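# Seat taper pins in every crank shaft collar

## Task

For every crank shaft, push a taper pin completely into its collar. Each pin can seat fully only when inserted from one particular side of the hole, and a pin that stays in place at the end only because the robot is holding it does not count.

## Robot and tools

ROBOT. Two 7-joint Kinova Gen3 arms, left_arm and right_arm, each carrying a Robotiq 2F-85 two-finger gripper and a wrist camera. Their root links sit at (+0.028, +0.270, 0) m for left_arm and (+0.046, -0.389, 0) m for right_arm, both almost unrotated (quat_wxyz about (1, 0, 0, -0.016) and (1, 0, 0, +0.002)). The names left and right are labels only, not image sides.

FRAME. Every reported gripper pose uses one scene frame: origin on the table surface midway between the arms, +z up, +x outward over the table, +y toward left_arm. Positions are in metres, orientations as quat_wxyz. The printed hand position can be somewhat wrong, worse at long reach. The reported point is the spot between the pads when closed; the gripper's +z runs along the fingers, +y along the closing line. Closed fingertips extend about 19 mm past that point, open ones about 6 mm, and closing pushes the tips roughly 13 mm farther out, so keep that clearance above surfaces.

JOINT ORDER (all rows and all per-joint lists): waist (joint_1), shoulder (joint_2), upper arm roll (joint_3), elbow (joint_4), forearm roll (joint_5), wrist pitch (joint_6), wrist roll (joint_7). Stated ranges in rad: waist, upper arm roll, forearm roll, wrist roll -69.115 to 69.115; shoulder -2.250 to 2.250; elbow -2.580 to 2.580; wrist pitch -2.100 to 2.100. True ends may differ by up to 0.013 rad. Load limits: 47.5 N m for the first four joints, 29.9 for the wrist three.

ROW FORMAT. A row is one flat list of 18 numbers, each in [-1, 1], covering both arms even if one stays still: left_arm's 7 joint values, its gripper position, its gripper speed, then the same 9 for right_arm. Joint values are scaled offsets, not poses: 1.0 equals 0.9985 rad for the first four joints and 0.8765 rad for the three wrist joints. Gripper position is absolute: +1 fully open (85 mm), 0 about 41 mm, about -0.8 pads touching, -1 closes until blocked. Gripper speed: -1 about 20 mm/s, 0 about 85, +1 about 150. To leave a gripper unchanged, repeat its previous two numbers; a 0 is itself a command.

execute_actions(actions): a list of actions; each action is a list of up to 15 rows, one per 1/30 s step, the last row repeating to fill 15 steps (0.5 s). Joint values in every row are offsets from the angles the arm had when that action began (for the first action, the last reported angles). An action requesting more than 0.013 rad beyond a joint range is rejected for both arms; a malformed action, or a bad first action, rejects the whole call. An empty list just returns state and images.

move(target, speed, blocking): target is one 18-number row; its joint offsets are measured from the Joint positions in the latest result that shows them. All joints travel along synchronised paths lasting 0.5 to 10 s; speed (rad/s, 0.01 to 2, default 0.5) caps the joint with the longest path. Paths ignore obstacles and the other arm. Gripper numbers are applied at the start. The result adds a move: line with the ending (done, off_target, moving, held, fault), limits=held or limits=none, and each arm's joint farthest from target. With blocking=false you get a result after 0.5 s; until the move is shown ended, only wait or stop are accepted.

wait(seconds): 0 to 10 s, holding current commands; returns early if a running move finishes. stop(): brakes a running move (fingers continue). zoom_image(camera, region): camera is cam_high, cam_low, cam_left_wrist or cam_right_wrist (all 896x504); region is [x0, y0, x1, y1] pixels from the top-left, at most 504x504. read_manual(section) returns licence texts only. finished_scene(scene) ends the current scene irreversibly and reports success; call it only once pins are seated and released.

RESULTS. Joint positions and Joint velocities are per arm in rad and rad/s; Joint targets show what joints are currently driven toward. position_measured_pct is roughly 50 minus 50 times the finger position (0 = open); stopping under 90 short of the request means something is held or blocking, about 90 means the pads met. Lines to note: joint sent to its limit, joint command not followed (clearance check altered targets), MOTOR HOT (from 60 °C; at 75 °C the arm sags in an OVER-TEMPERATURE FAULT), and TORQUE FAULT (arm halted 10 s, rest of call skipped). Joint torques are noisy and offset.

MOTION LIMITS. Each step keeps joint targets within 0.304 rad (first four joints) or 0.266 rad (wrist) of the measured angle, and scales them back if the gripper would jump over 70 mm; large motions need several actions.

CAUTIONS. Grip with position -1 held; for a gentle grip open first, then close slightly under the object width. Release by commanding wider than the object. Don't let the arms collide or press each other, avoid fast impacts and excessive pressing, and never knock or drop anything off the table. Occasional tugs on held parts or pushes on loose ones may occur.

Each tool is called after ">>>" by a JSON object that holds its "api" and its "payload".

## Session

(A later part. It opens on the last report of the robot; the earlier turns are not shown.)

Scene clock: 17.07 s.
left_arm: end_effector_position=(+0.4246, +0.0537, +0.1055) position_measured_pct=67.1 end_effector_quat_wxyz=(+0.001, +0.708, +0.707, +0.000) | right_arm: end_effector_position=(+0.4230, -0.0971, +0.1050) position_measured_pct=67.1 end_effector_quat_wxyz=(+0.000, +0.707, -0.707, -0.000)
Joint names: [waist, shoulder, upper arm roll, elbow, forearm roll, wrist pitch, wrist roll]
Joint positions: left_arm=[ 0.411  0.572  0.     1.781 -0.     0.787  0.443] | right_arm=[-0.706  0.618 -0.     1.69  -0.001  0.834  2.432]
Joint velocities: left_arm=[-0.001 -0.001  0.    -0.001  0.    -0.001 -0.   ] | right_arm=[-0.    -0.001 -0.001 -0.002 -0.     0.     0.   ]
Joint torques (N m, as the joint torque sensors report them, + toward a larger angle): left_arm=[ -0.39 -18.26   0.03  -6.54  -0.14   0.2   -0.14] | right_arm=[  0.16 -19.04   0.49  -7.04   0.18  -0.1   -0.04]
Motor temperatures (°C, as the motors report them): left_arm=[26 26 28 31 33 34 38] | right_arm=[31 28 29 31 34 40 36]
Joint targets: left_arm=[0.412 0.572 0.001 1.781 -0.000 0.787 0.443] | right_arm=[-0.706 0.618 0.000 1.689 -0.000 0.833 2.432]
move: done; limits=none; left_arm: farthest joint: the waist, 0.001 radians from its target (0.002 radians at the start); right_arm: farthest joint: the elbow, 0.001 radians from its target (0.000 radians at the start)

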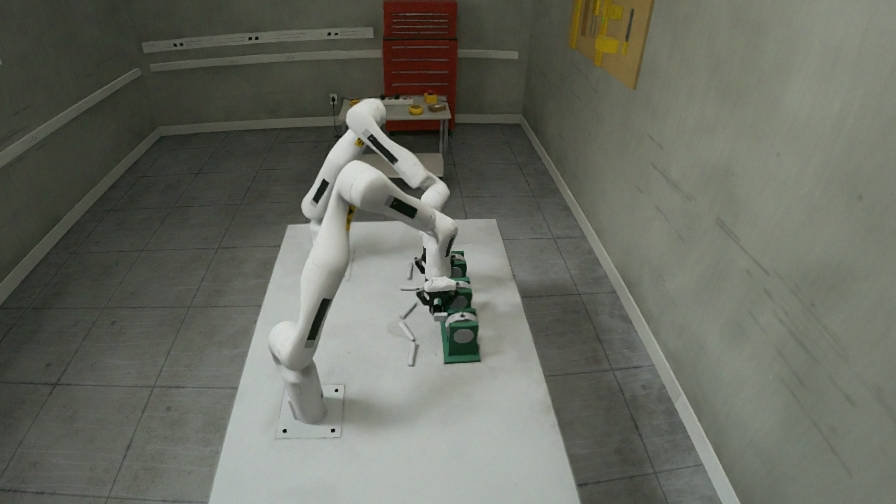

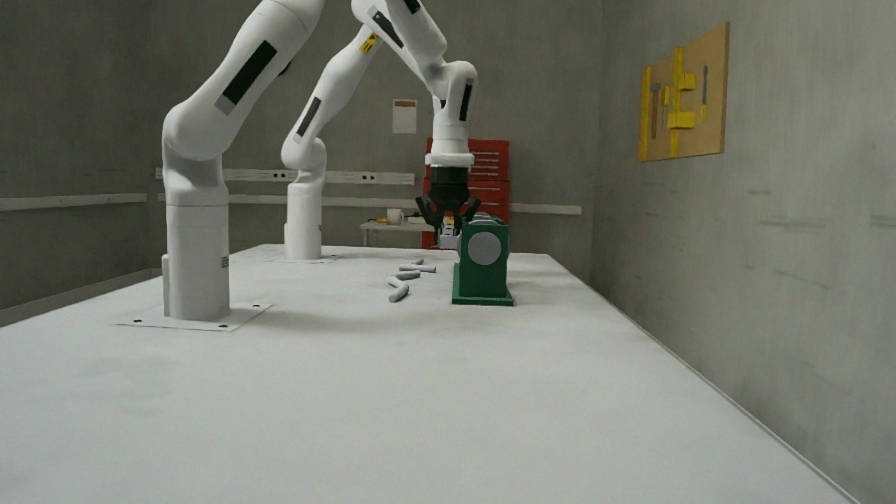

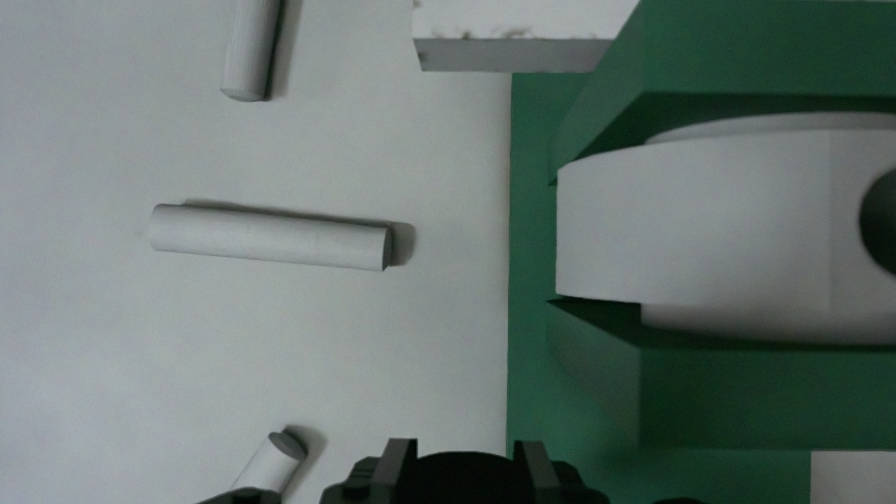

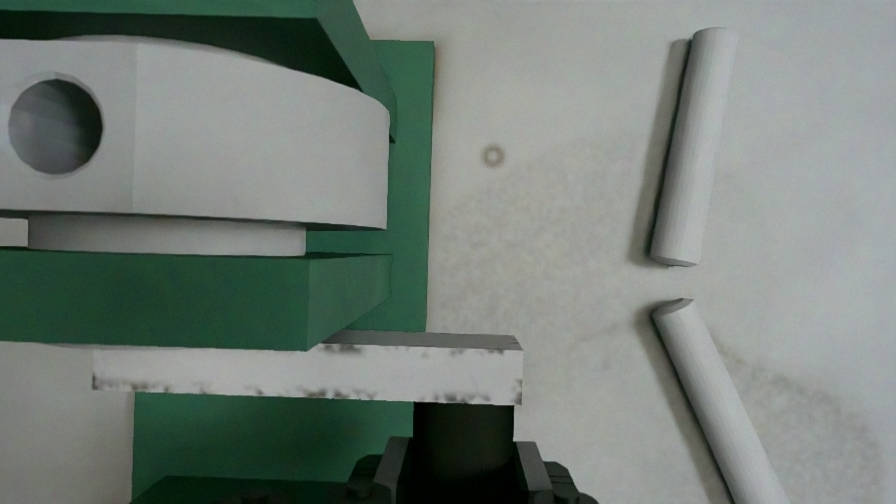

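>>> {"api": "move", "payload": {"target": [-0.008,-0.040,0,-0.069,0,0.127,-0.009,-0.38,0,0.013,-0.039,0,-0.067,0,0.120,0.014,-0.38,0], "speed": 0.15}}

Scene clock: 18.40 s.
left_arm: end_effector_position=(+0.4336, +0.0537, +0.1385) position_measured_pct=67.5 end_effector_quat_wxyz=(-0.001, +0.708, +0.707, -0.000) | right_arm: end_effector_position=(+0.4314, -0.0971, +0.1382) position_measured_pct=67.5 end_effector_quat_wxyz=(+0.002, +0.707, -0.707, -0.001)
Joint names: [waist, shoulder, upper arm roll, elbow, forearm roll, wrist pitch, wrist roll]
Joint positions: left_arm=[ 0.403  0.536  0.     1.712 -0.001  0.896  0.435] | right_arm=[-0.694  0.582 -0.001  1.624 -0.001  0.939  2.444]
Joint velocities: left_arm=[-0.    -0.001  0.004 -0.     0.     0.002 -0.   ] | right_arm=[ 0.001 -0.001  0.     0.001 -0.     0.001 -0.   ]
Joint torques (N m, as the joint torque sensors report them, + toward a larger angle): left_arm=[  0.02 -20.48   0.08  -7.51  -0.17   0.97  -0.41] | right_arm=[  0.38 -21.5    1.1   -7.54   0.42   0.32  -0.06]
Motor temperatures (°C, as the motors report them): left_arm=[26 26 28 31 33 34 38] | right_arm=[31 28 29 31 34 40 36]
Joint targets: left_arm=[0.404 0.533 0.000 1.712 -0.000 0.898 0.435] | right_arm=[-0.693 0.579 -0.000 1.623 -0.001 0.939 2.444]
move: done; limits=none; left_arm: farthest joint: the shoulder, 0.004 radians from its target (0.040 radians at the start); right_arm: farthest joint: the shoulder, 0.003 radians from its target (0.039 radians at the start)

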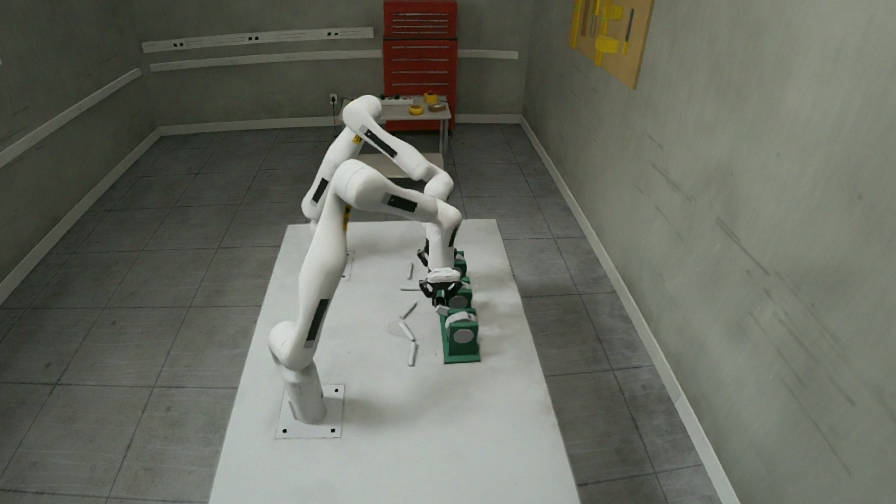

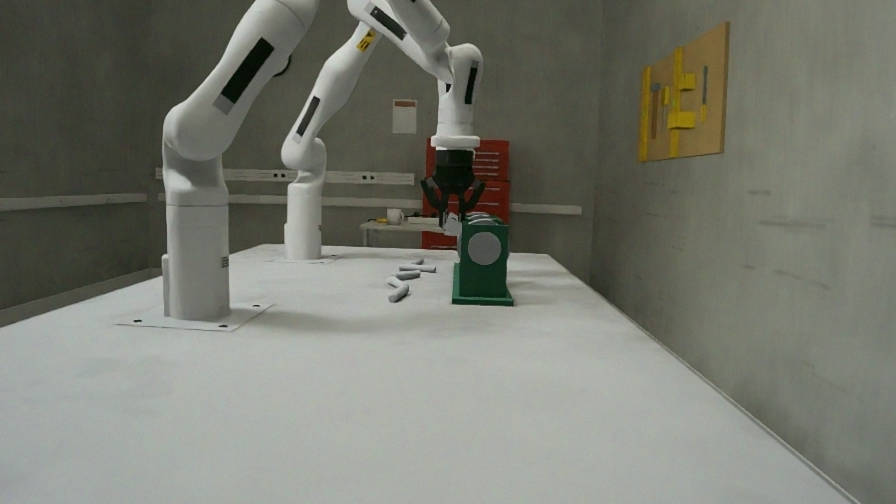

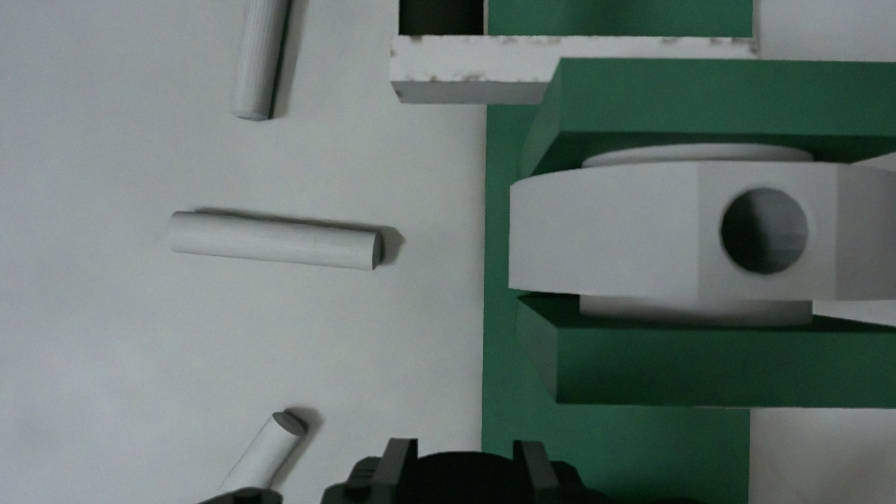

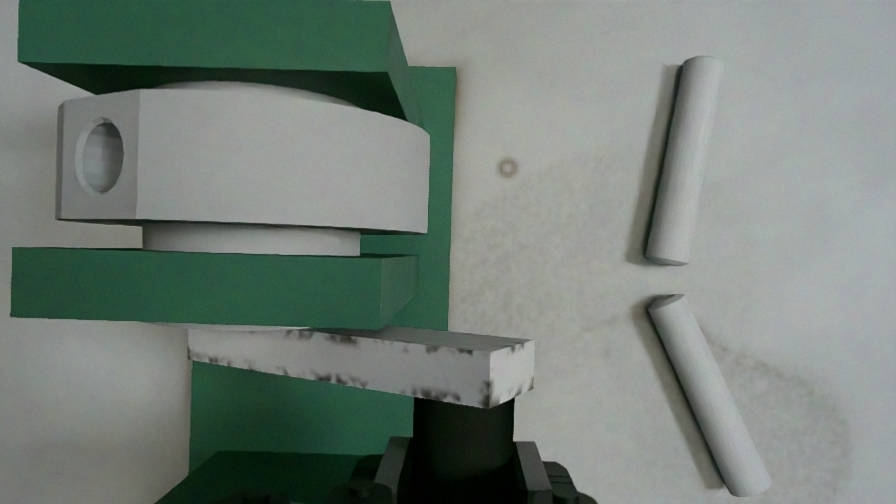

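>>> {"api": "move", "payload": {"target": [-0.024,0.007,0,-0.124,0,0.130,-0.027,-0.38,0,0.033,0.004,0,-0.115,0,0.122,0.038,-0.38,0], "speed": 0.25}}

>>> {"api": "move", "payload": {"target": [-0.027,0.052,0,-0.136,0,0.095,-0.031,-0.38,0,0.041,0.052,0,-0.137,0,0.096,0.047,-0.38,0], "speed": 0.25}}

Scene clock: 19.80 s.
left_arm: end_effector_position=(+0.4603, +0.0536, +0.1651) position_measured_pct=67.5 end_effector_quat_wxyz=(-0.001, +0.708, +0.707, -0.001) | right_arm: end_effector_position=(+0.4565, -0.0970, +0.1647) position_measured_pct=67.5 end_effector_quat_wxyz=(+0.002, +0.707, -0.707, -0.001)
Joint names: [waist, shoulder, upper arm roll, elbow, forearm roll, wrist pitch, wrist roll]
Joint positions: left_arm=[ 0.38   0.545  0.     1.59  -0.     1.01   0.412] | right_arm=[-0.661  0.589 -0.001  1.511 -0.002  1.047  2.478]
Joint velocities: left_arm=[-0.     0.     0.002 -0.001  0.     0.    -0.   ] | right_arm=[ 0.001  0.    -0.    -0.001 -0.001  0.001  0.   ]
Joint torques (N m, as the joint torque sensors report them, + toward a larger angle): left_arm=[ -0.88 -21.05  -0.27  -8.96  -0.2    0.03  -0.01] | right_arm=[ -0.19 -21.71   0.94  -8.73   0.31  -0.01  -0.12]
Motor temperatures (°C, as the motors report them): left_arm=[26 26 28 31 33 34 38] | right_arm=[31 28 29 31 34 40 36]
Joint targets: left_arm=[0.379 0.543 0.000 1.588 -0.001 1.010 0.412] | right_arm=[-0.661 0.586 -0.001 1.510 -0.001 1.046 2.478]
move: done; limits=none; left_arm: farthest joint: the shoulder, 0.002 radians from its target (0.007 radians at the start); right_arm: farthest joint: the shoulder, 0.003 radians from its target (0.004 radians at the start)

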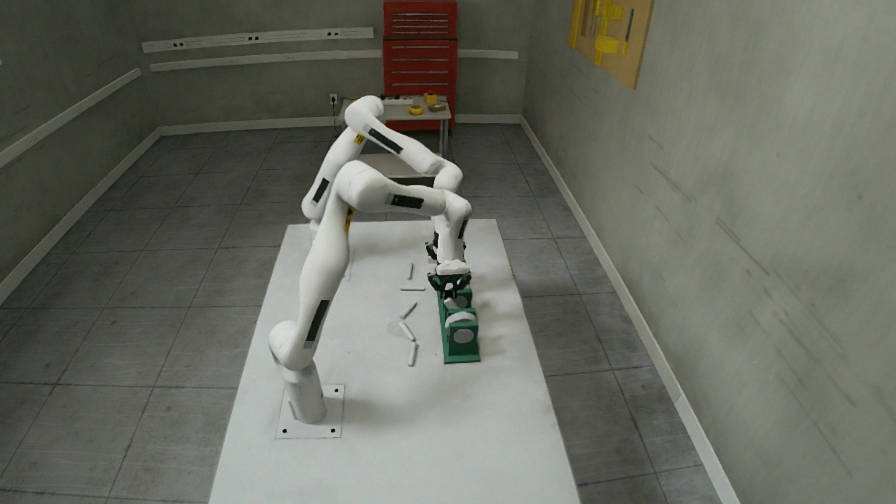

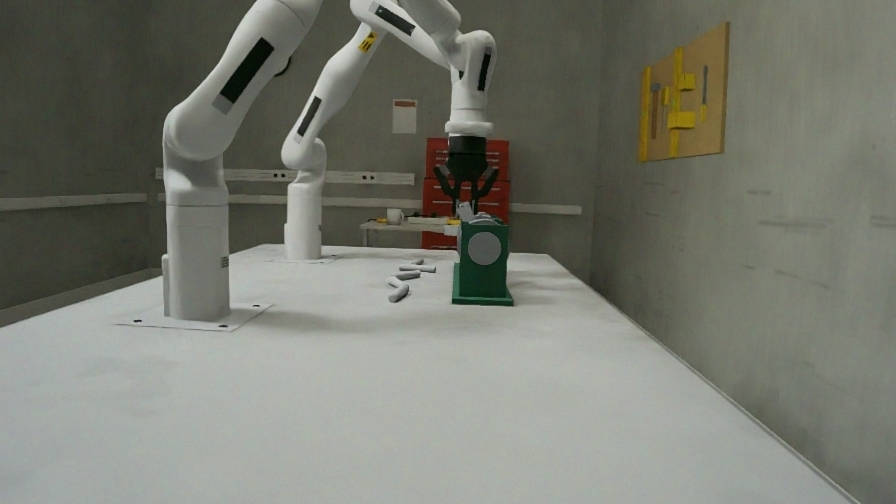

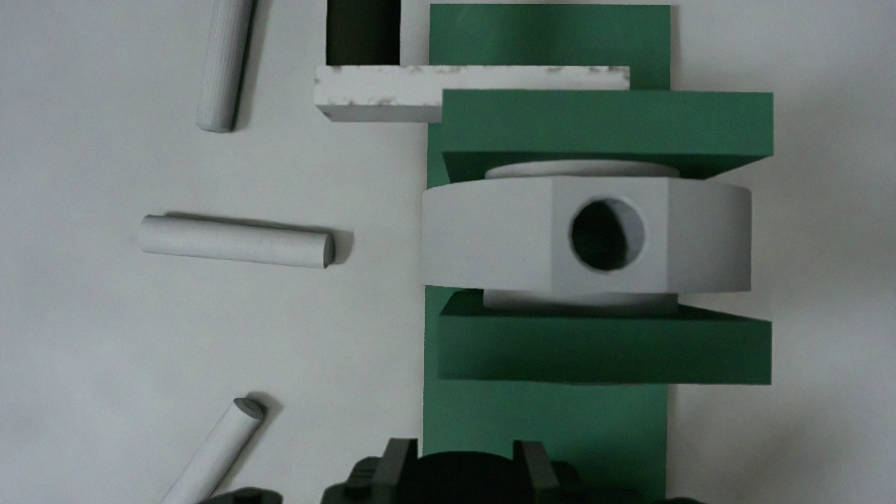

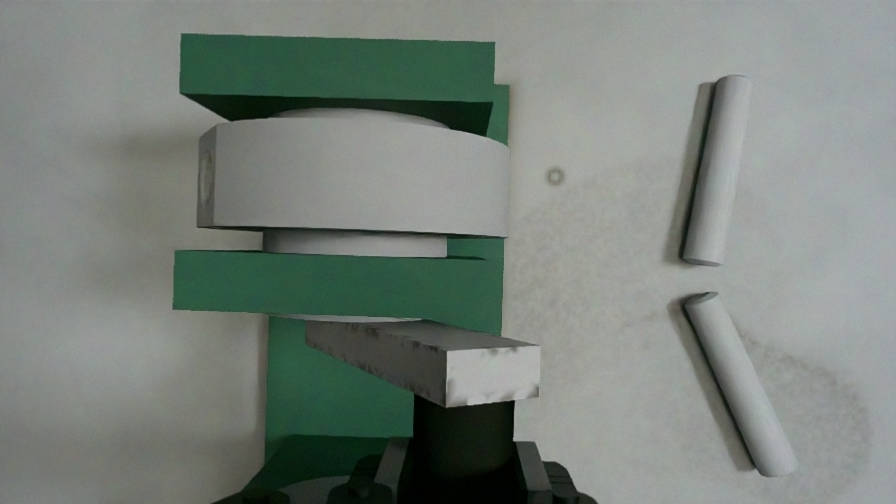

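Scene clock: 20.70 s.
left_arm: end_effector_position=(+0.4932, +0.0536, +0.1742) position_measured_pct=67.5 end_effector_quat_wxyz=(-0.004, +0.708, +0.706, -0.002) | right_arm: end_effector_position=(+0.4915, -0.0968, +0.1750) position_measured_pct=67.5 end_effector_quat_wxyz=(+0.004, +0.708, -0.707, -0.002)
Joint names: [waist, shoulder, upper arm roll, elbow, forearm roll, wrist pitch, wrist roll]
Joint positions: left_arm=[0.354 0.6   0.001 1.456 0.    1.094 0.384] | right_arm=[-0.621  0.641 -0.001  1.376 -0.002  1.133  2.519]
Joint velocities: left_arm=[ 0.     0.001 -0.    -0.001  0.     0.     0.   ] | right_arm=[ 0.001  0.     0.001 -0.003 -0.    -0.     0.   ]
Joint torques (N m, as the joint torque sensors report them, + toward a larger angle): left_arm=[ -0.47 -21.97  -0.41 -10.28  -0.21  -0.96  -0.36] | right_arm=[ -0.18 -20.89   0.72  -8.79   0.46  -0.65  -0.03]
Motor temperatures (°C, as the motors report them): left_arm=[26 26 28 31 33 34 38] | right_arm=[31 28 29 31 34 40 36]
Joint targets: left_arm=[0.353 0.597 0.000 1.454 -0.000 1.093 0.384] | right_arm=[-0.621 0.641 -0.001 1.375 -0.002 1.131 2.519]
move: done; limits=none; left_arm: farthest joint: the shoulder, 0.003 radians from its target (0.051 radians at the start); right_arm: farthest joint: the elbow, 0.002 radians from its target (0.137 radians at the start)

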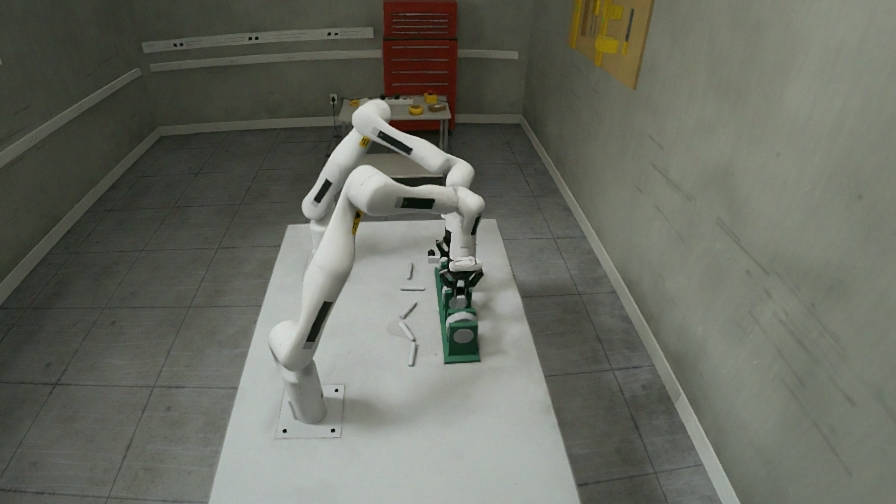

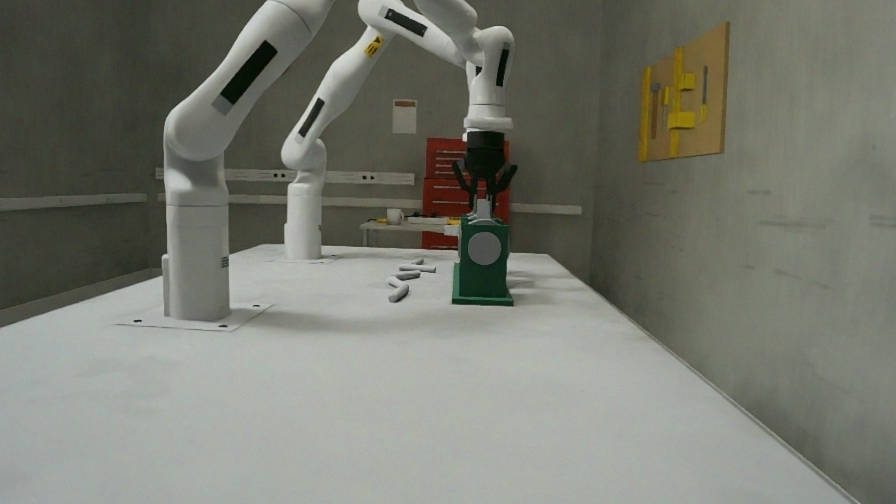

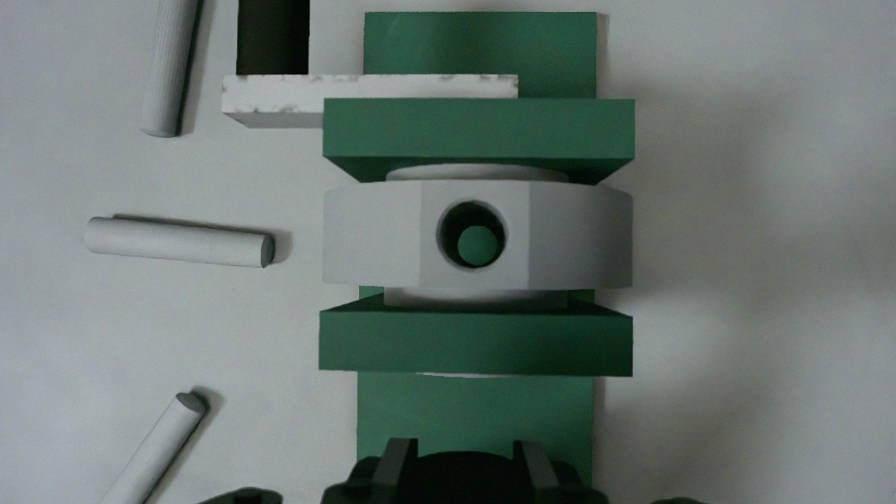

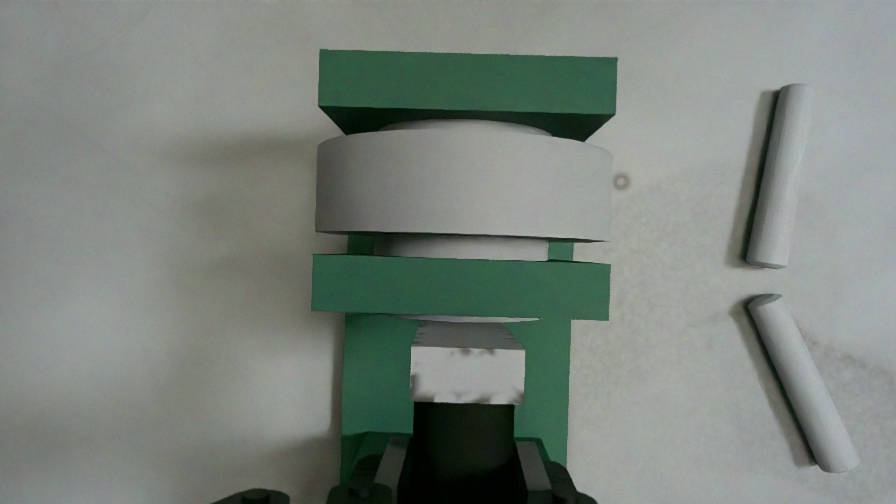

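>>> {"api": "move", "payload": {"target": [-0.025,0.0745,0,-0.110,0,0.031,-0.026,-0.38,0,0.037,0.073,0.001,-0.1065,0.002,0.029,0.040,-0.38,0], "speed": 0.25}}

>>> {"api": "move", "payload": {"target": [-0.016,0.080,0,-0.069,0,-0.014,-0.018,-0.38,0,0.024,0.077,0,-0.066,0,-0.014,0.027,-0.38,0], "speed": 0.2}}

>>> {"api": "move", "payload": {"target": [-0.0055,0.062,0,0.002,0,-0.071,-0.006,-0.38,0,0.0085,0.060,0,0.003,0,-0.070,0.010,-0.38,0], "speed": 0.15}}

Scene clock: 23.30 s.
left_arm: end_effector_position=(+0.5284, +0.0536, +0.1656) position_measured_pct=67.5 end_effector_quat_wxyz=(-0.001, +0.707, +0.707, -0.001) | right_arm: end_effector_position=(+0.5275, -0.0968, +0.1659) position_measured_pct=67.5 end_effector_quat_wxyz=(+0.000, +0.707, -0.707, -0.001)
Joint names: [waist, shoulder, upper arm roll, elbow, forearm roll, wrist pitch, wrist roll]
Joint positions: left_arm=[0.329 0.674 0.001 1.347 0.    1.123 0.361] | right_arm=[-0.584  0.713 -0.001  1.27  -0.001  1.159  2.554]
Joint velocities: left_arm=[-0.     0.002 -0.    -0.002  0.    -0.    -0.   ] | right_arm=[ 0.001  0.002 -0.001 -0.002 -0.    -0.002  0.   ]
Joint torques (N m, as the joint torque sensors report them, + toward a larger angle): left_arm=[ -0.67 -20.96  -0.16  -8.98  -0.35  -0.62  -0.02] | right_arm=[ -0.04 -21.59   1.13  -8.12   0.22  -0.07   0.12]
Motor temperatures (°C, as the motors report them): left_arm=[26 26 28 31 33 34 38] | right_arm=[31 28 29 31 34 40 36]
Joint targets: left_arm=[0.329 0.674 0.001 1.347 0.000 1.122 0.362] | right_arm=[-0.584 0.714 -0.000 1.270 -0.000 1.158 2.554]
move: done; limits=none; left_arm: farthest joint: the shoulder, 0.001 radians from its target (0.075 radians at the start); right_arm: farthest joint: the shoulder, 0.001 radians from its target (0.073 radians at the start)

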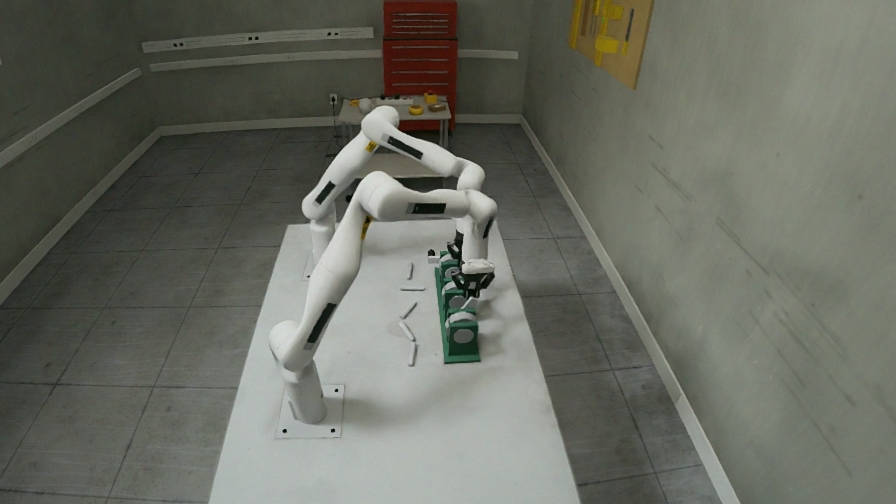

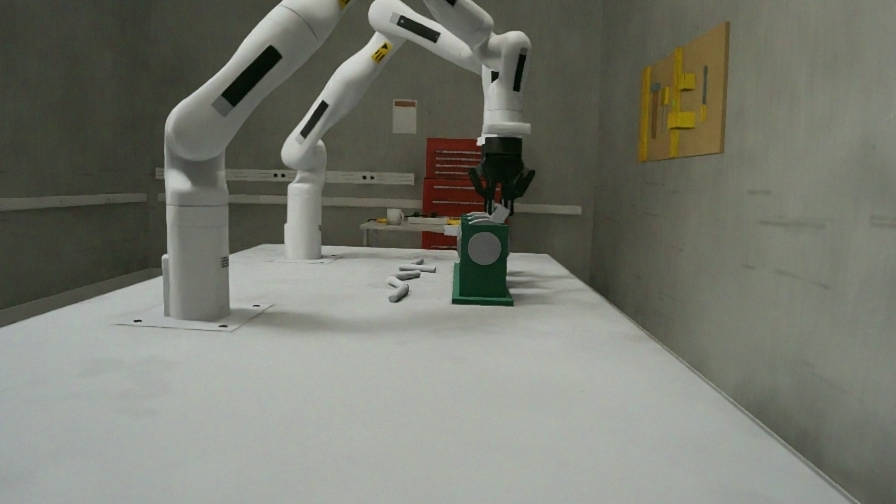

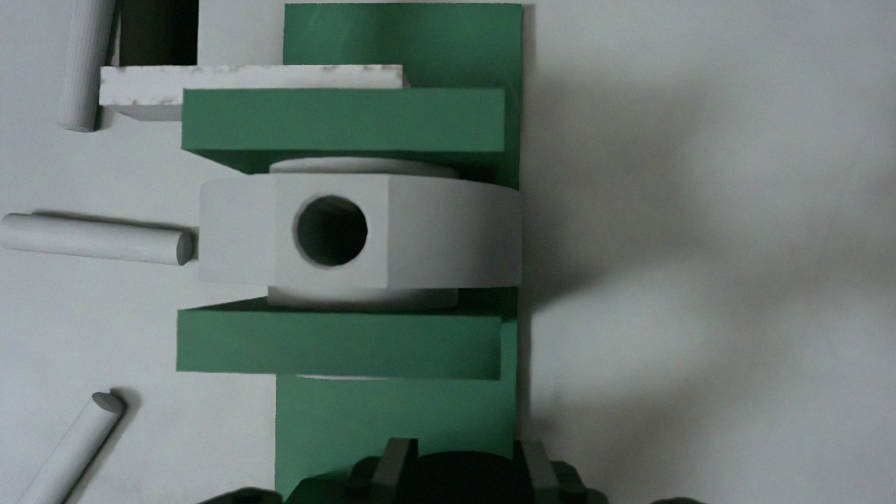

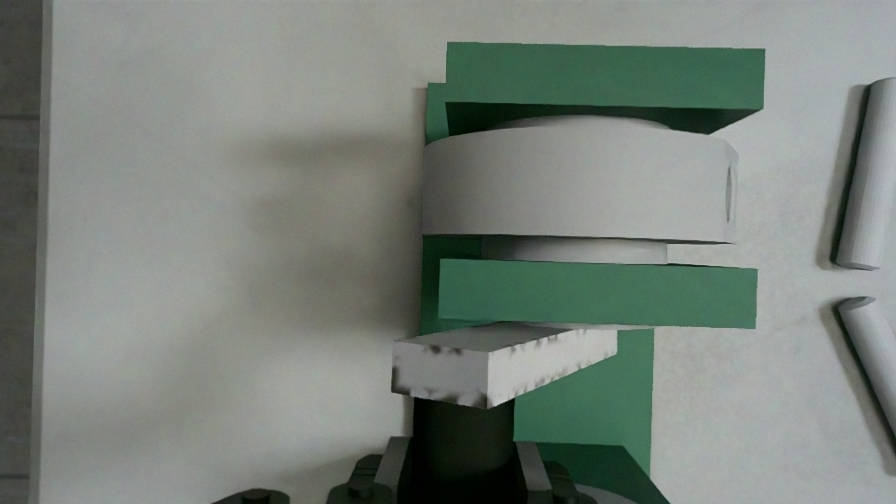

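Scene clock: 24.10 s.
left_arm: end_effector_position=(+0.5544, +0.0535, +0.1409) position_measured_pct=67.5 end_effector_quat_wxyz=(-0.000, +0.707, +0.707, -0.001) | right_arm: end_effector_position=(+0.5532, -0.0967, +0.1408) position_measured_pct=67.5 end_effector_quat_wxyz=(+0.000, +0.707, -0.707, -0.000)
Joint names: [waist, shoulder, upper arm roll, elbow, forearm roll, wrist pitch, wrist roll]
Joint positions: left_arm=[0.313 0.753 0.001 1.279 0.    1.111 0.346] | right_arm=[-0.56   0.789 -0.001  1.205 -0.     1.148  2.578]
Joint velocities: left_arm=[ 0.     0.002  0.001 -0.002  0.    -0.001 -0.   ] | right_arm=[ 0.001  0.003 -0.001 -0.001 -0.    -0.001  0.   ]
Joint torques (N m, as the joint torque sensors report them, + toward a larger angle): left_arm=[  0.25 -22.     0.13  -8.57   0.04  -0.53  -0.16] | right_arm=[ -0.39 -23.42   0.84  -8.51   0.17  -0.14   0.12]
Motor temperatures (°C, as the motors report them): left_arm=[26 26 28 31 33 34 38] | right_arm=[31 28 29 31 34 40 36]
Joint targets: left_arm=[0.313 0.753 0.001 1.279 0.000 1.110 0.346] | right_arm=[-0.560 0.790 -0.001 1.204 -0.001 1.147 2.578]
move: done; limits=none; left_arm: farthest joint: the shoulder, 0.001 radians from its target (0.080 radians at the start); right_arm: farthest joint: the shoulder, 0.001 radians from its target (0.077 radians at the start)

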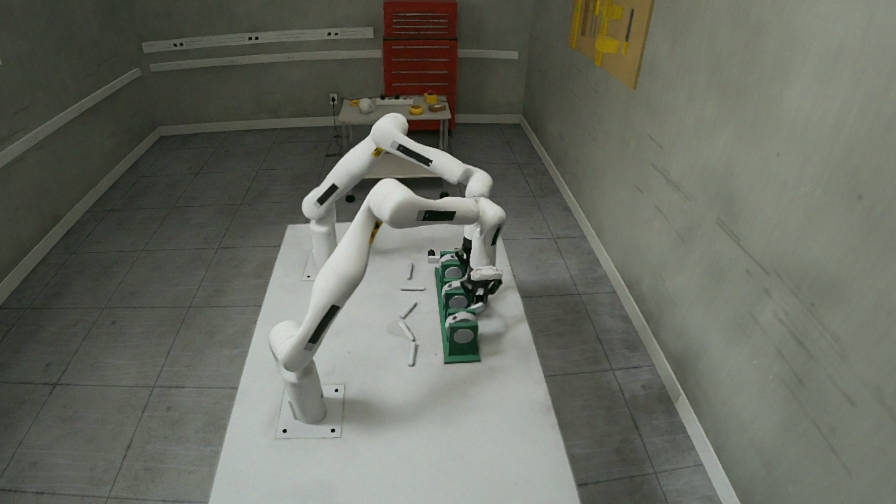

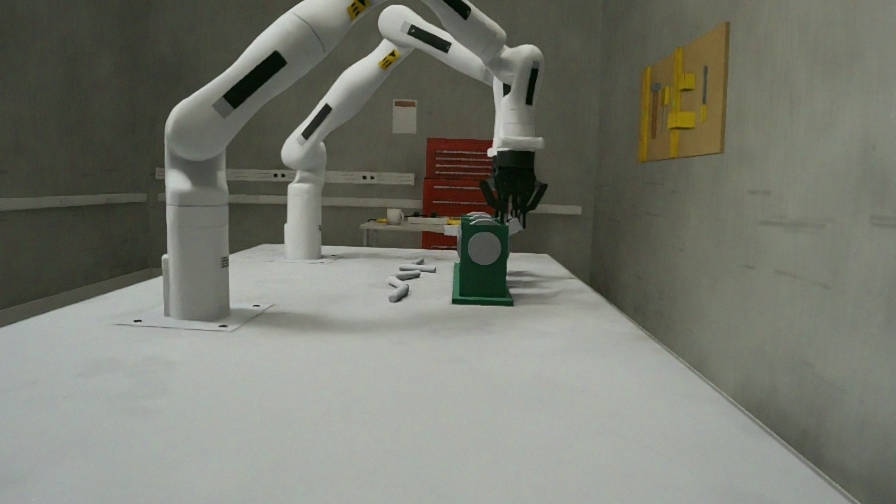

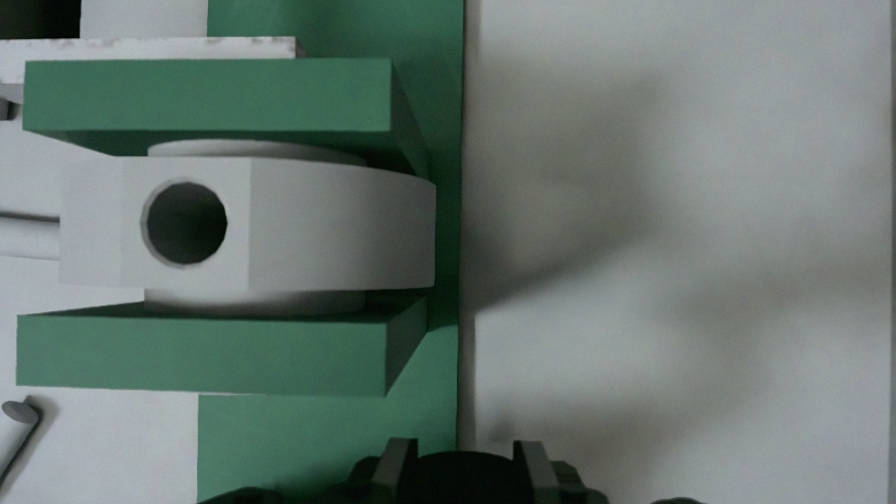

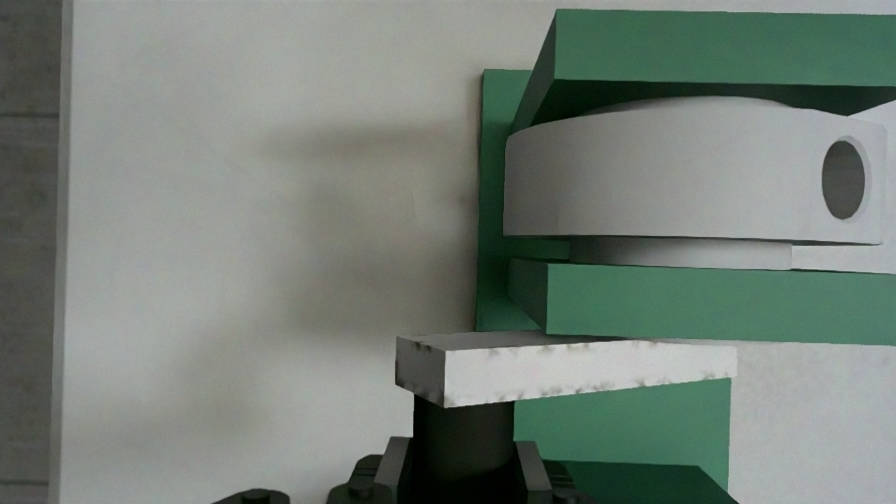

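Scene clock: 24.87 s.
left_arm: end_effector_position=(+0.5646, +0.0535, +0.1059) position_measured_pct=67.5 end_effector_quat_wxyz=(+0.000, +0.707, +0.707, -0.000) | right_arm: end_effector_position=(+0.5630, -0.0968, +0.1055) position_measured_pct=67.5 end_effector_quat_wxyz=(+0.000, +0.707, -0.707, -0.000)
Joint names: [waist, shoulder, upper arm roll, elbow, forearm roll, wrist pitch, wrist roll]
Joint positions: left_arm=[ 0.307  0.813  0.001  1.28  -0.     1.048  0.34 ] | right_arm=[-0.552  0.848 -0.001  1.208 -0.     1.086  2.586]
Joint velocities: left_arm=[-0.001  0.003  0.002 -0.    -0.    -0.002 -0.   ] | right_arm=[ 0.     0.002 -0.     0.    -0.     0.     0.   ]
Joint torques (N m, as the joint torque sensors report them, + toward a larger angle): left_arm=[ -0.22 -21.82  -0.21  -7.27   0.05   0.25   0.08] | right_arm=[ -0.53 -23.44   0.63  -7.37   0.19   0.38   0.08]
Motor temperatures (°C, as the motors report them): left_arm=[26 26 28 31 33 34 38] | right_arm=[31 28 29 31 34 40 36]
Joint targets: left_arm=[0.308 0.815 0.001 1.281 0.000 1.049 0.340] | right_arm=[-0.552 0.849 -0.001 1.208 -0.000 1.086 2.586]
move: done; limits=none; left_arm: farthest joint: the shoulder, 0.002 radians from its target (0.062 radians at the start); right_arm: farthest joint: the shoulder, 0.001 radians from its target (0.060 radians at the start)

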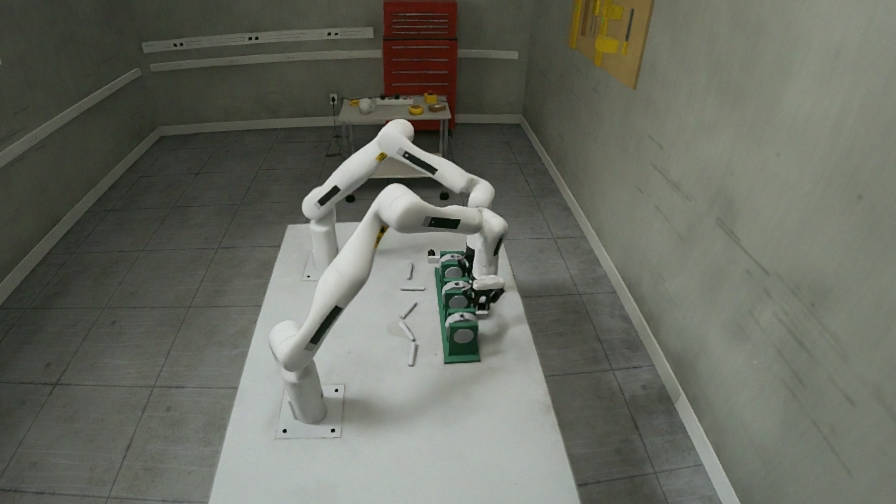

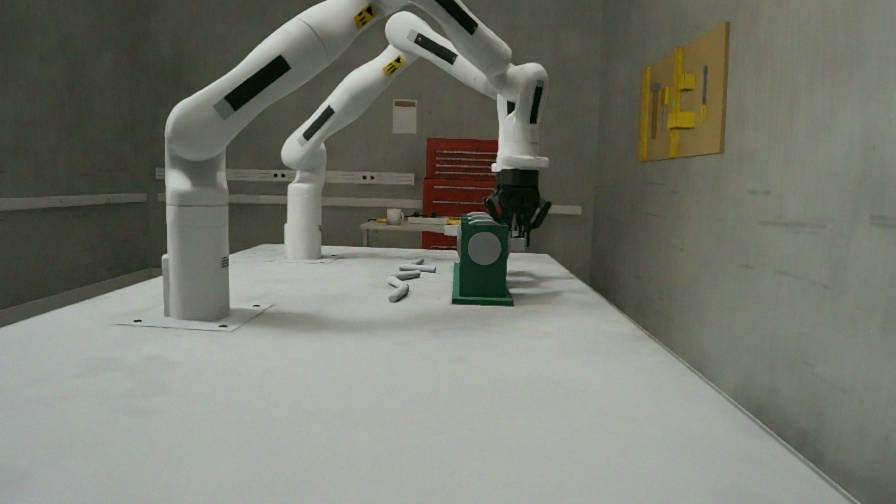

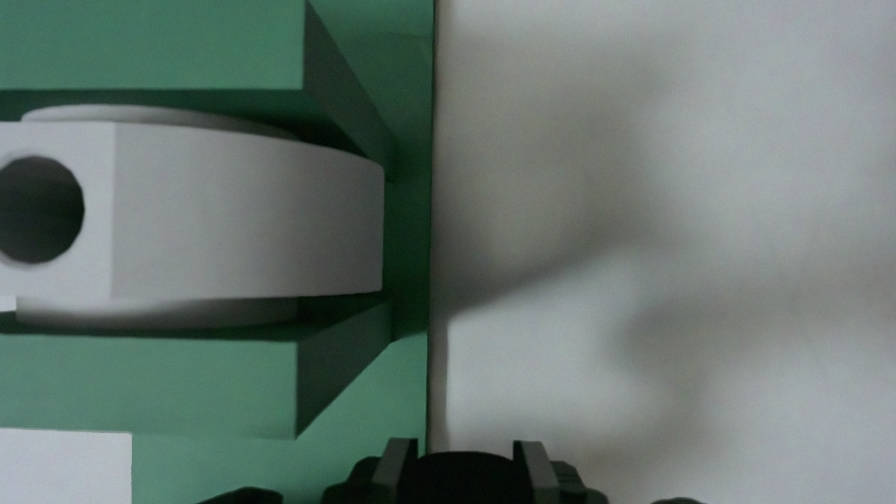

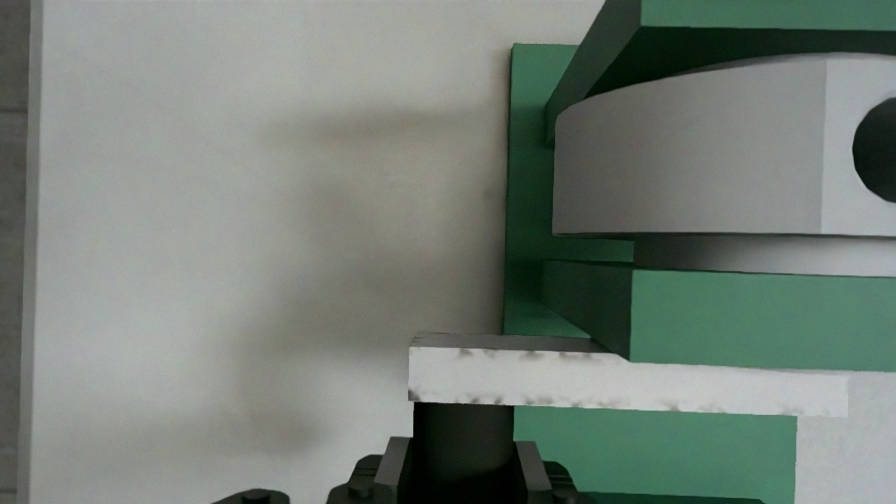

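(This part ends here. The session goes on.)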